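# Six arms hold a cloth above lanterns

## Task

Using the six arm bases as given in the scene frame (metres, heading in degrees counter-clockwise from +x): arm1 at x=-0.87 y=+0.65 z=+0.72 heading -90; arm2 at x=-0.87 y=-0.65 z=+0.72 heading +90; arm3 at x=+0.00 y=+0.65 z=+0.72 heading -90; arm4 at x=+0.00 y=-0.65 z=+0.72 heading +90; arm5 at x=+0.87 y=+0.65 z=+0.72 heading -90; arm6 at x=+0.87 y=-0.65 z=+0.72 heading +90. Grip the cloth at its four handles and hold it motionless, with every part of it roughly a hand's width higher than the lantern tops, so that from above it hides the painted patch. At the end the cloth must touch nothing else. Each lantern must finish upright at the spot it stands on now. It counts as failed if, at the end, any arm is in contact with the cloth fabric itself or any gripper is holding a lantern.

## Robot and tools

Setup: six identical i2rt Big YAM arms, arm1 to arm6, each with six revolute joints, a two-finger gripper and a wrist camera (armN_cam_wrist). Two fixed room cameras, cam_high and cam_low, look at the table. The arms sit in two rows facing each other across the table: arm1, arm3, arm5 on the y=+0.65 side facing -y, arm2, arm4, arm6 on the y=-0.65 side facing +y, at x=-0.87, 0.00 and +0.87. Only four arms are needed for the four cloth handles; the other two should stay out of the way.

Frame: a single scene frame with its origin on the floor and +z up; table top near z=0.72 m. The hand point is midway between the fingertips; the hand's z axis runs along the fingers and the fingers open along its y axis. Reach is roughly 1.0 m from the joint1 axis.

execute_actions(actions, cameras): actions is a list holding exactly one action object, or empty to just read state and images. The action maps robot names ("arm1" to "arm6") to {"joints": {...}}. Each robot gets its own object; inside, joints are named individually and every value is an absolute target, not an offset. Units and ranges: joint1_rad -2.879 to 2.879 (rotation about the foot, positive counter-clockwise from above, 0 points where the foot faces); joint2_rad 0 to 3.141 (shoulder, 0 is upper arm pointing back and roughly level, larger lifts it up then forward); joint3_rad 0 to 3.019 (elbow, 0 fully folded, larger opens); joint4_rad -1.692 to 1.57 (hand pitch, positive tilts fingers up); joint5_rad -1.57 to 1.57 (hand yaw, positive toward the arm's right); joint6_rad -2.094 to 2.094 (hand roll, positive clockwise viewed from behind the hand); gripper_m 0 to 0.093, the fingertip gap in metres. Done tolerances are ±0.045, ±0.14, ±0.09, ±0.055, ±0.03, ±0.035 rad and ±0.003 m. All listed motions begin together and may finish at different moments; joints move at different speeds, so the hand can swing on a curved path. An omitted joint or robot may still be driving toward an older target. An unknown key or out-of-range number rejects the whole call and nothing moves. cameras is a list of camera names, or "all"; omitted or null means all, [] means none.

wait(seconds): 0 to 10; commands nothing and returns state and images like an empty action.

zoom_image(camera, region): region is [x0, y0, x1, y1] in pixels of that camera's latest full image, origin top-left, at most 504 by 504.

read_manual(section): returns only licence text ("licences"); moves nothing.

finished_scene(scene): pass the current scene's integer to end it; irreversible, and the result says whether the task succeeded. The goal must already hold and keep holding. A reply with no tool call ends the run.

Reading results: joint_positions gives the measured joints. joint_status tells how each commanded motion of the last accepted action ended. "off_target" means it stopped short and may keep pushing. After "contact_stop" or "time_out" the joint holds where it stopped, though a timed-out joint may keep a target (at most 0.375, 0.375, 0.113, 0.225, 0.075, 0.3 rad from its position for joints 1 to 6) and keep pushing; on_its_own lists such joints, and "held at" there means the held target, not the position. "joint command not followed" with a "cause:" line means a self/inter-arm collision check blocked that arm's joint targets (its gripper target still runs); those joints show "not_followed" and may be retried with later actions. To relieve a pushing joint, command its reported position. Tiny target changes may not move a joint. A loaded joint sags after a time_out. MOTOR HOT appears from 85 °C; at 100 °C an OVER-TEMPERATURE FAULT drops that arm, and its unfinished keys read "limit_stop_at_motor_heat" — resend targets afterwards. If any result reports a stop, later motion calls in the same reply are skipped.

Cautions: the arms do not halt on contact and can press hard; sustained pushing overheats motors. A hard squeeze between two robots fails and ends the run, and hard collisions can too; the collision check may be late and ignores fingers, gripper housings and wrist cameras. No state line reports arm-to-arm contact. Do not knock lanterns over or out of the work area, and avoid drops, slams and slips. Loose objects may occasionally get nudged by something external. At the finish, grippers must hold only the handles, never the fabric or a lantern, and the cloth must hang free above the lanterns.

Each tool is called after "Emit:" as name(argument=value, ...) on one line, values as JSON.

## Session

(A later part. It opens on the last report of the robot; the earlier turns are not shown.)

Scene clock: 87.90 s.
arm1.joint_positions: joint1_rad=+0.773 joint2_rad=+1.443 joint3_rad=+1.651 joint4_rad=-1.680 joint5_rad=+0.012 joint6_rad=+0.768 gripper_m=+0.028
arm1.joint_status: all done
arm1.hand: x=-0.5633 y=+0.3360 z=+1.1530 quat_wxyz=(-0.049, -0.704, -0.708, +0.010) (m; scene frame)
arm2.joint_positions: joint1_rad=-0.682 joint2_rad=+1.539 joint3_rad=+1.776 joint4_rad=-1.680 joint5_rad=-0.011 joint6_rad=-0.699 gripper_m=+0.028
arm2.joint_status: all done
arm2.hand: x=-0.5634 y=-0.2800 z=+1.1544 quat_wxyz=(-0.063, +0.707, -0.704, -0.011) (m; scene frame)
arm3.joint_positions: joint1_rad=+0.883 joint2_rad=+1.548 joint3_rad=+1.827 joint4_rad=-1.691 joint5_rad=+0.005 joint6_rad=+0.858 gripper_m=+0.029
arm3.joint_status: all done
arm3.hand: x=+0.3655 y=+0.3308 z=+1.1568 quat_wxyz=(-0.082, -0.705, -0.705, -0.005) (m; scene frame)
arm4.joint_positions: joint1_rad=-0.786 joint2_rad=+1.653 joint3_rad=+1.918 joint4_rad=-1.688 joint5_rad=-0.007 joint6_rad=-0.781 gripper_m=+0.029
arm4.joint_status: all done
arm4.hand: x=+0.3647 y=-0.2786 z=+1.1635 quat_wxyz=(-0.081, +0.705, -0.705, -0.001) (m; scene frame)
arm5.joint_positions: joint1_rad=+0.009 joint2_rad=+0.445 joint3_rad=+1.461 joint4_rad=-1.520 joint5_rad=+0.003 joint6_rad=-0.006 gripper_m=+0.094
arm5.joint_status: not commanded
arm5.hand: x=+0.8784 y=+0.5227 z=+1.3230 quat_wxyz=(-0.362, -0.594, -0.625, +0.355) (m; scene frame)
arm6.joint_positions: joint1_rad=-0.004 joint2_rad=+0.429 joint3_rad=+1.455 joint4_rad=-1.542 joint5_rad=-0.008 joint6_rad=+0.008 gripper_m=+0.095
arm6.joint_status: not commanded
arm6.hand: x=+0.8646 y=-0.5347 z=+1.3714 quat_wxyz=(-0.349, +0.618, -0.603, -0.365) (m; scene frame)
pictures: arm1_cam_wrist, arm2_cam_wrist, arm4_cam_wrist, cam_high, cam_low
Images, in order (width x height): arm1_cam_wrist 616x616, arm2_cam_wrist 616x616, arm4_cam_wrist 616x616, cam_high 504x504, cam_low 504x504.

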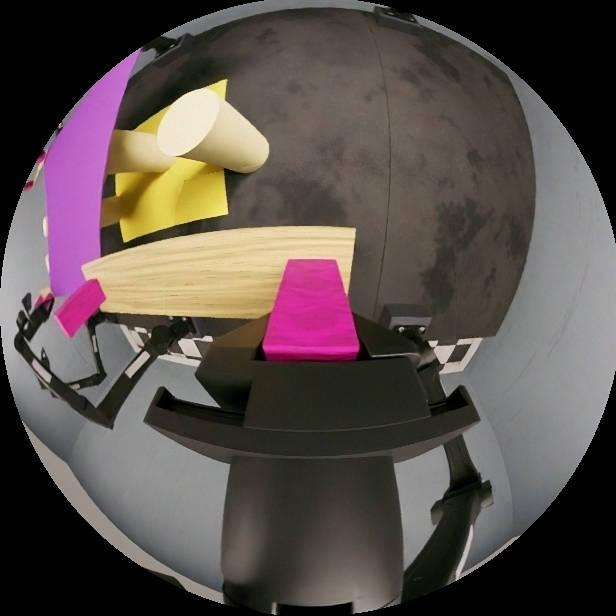

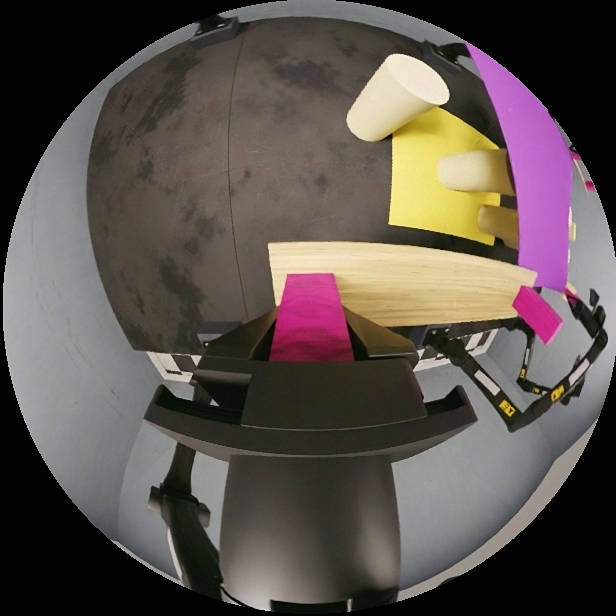

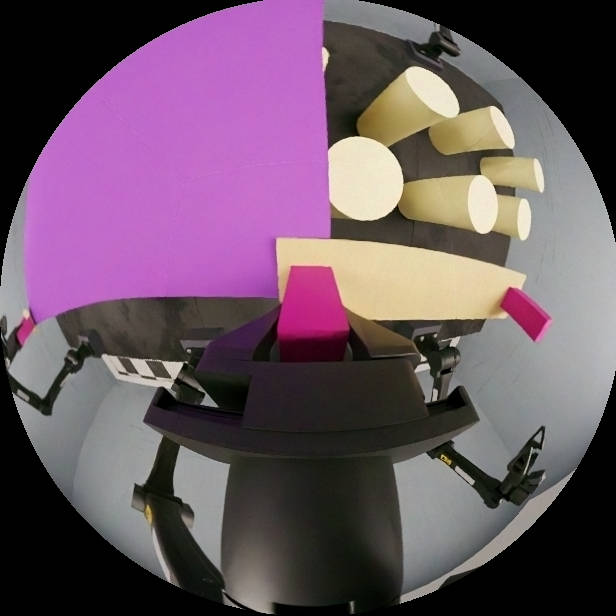

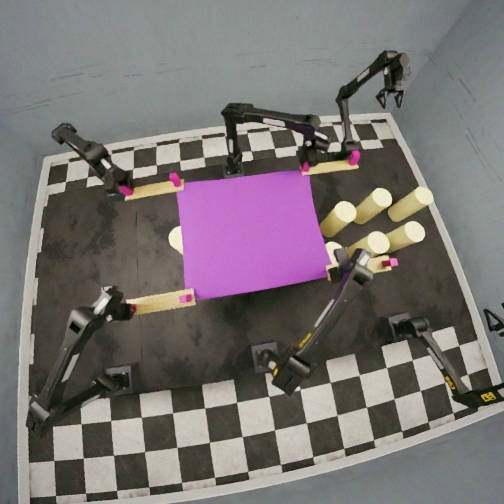

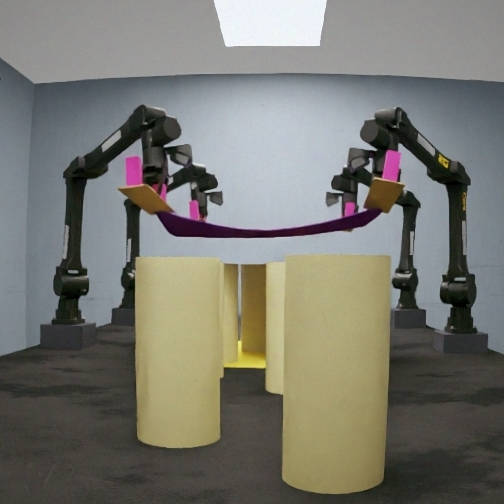

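Tighten slightly.

Emit:
execute_actions(actions=[{"arm2":{"joints":{"joint2_rad":1.48}},"arm3":{"joints":{"joint1_rad":0.93,"joint6_rad":0.9}},"arm4":{"joints":{"joint1_rad":-0.83,"joint6_rad":-0.82,"joint3_rad":1.995}}}], cameras=["cam_high","cam_low"])

Scene clock: 91.60 s.
arm1.joint_positions: joint1_rad=+0.773 joint2_rad=+1.443 joint3_rad=+1.651 joint4_rad=-1.680 joint5_rad=+0.012 joint6_rad=+0.773 gripper_m=+0.028
arm1.joint_status: not commanded
arm1.hand: x=-0.5633 y=+0.3360 z=+1.1530 quat_wxyz=(-0.049, -0.706, -0.707, +0.010) (m; scene frame)
arm2.joint_positions: joint1_rad=-0.682 joint2_rad=+1.536 joint3_rad=+1.776 joint4_rad=-1.680 joint5_rad=-0.011 joint6_rad=-0.699 gripper_m=+0.028
arm2.joint_status: all done
arm2.hand: x=-0.5639 y=-0.2807 z=+1.1562 quat_wxyz=(-0.065, +0.707, -0.704, -0.011) (m; scene frame)
arm3.joint_positions: joint1_rad=+0.899 joint2_rad=+1.548 joint3_rad=+1.827 joint4_rad=-1.691 joint5_rad=+0.007 joint6_rad=+0.888 gripper_m=+0.029
arm3.joint_status: all done
arm3.hand: x=+0.3705 y=+0.3366 z=+1.1568 quat_wxyz=(-0.082, -0.710, -0.700, -0.006) (m; scene frame)
arm4.joint_positions: joint1_rad=-0.810 joint2_rad=+1.653 joint3_rad=+1.925 joint4_rad=-1.688 joint5_rad=-0.010 joint6_rad=-0.811 gripper_m=+0.029
arm4.joint_status: all done
arm4.hand: x=+0.3739 y=-0.2866 z=+1.1664 quat_wxyz=(-0.084, +0.707, -0.702, +0.000) (m; scene frame)
arm5.joint_positions: joint1_rad=+0.009 joint2_rad=+0.445 joint3_rad=+1.461 joint4_rad=-1.520 joint5_rad=+0.003 joint6_rad=-0.006 gripper_m=+0.094
arm5.joint_status: not commanded
arm5.hand: x=+0.8784 y=+0.5227 z=+1.3230 quat_wxyz=(-0.362, -0.594, -0.625, +0.355) (m; scene frame)
arm6.joint_positions: joint1_rad=-0.004 joint2_rad=+0.429 joint3_rad=+1.455 joint4_rad=-1.542 joint5_rad=-0.008 joint6_rad=+0.008 gripper_m=+0.095
arm6.joint_status: not commanded
arm6.hand: x=+0.8646 y=-0.5347 z=+1.3714 quat_wxyz=(-0.349, +0.618, -0.603, -0.365) (m; scene frame)
pictures: cam_high, cam_low
Images, in order (width x height): cam_high 504x504, cam_low 504x504.

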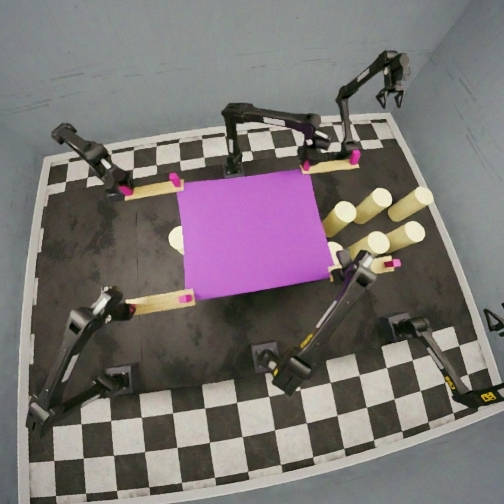

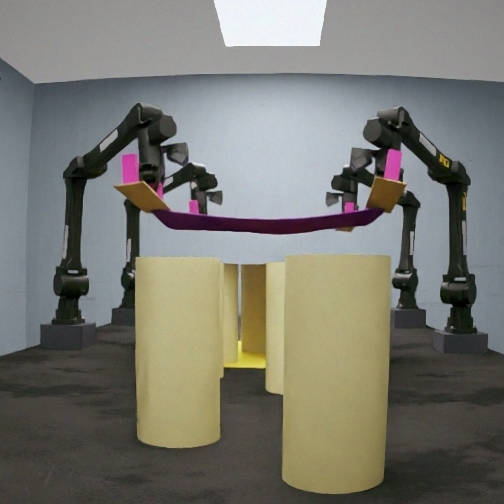

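Emit:
finished_scene(scene=2)

The scene is finished: the task was done.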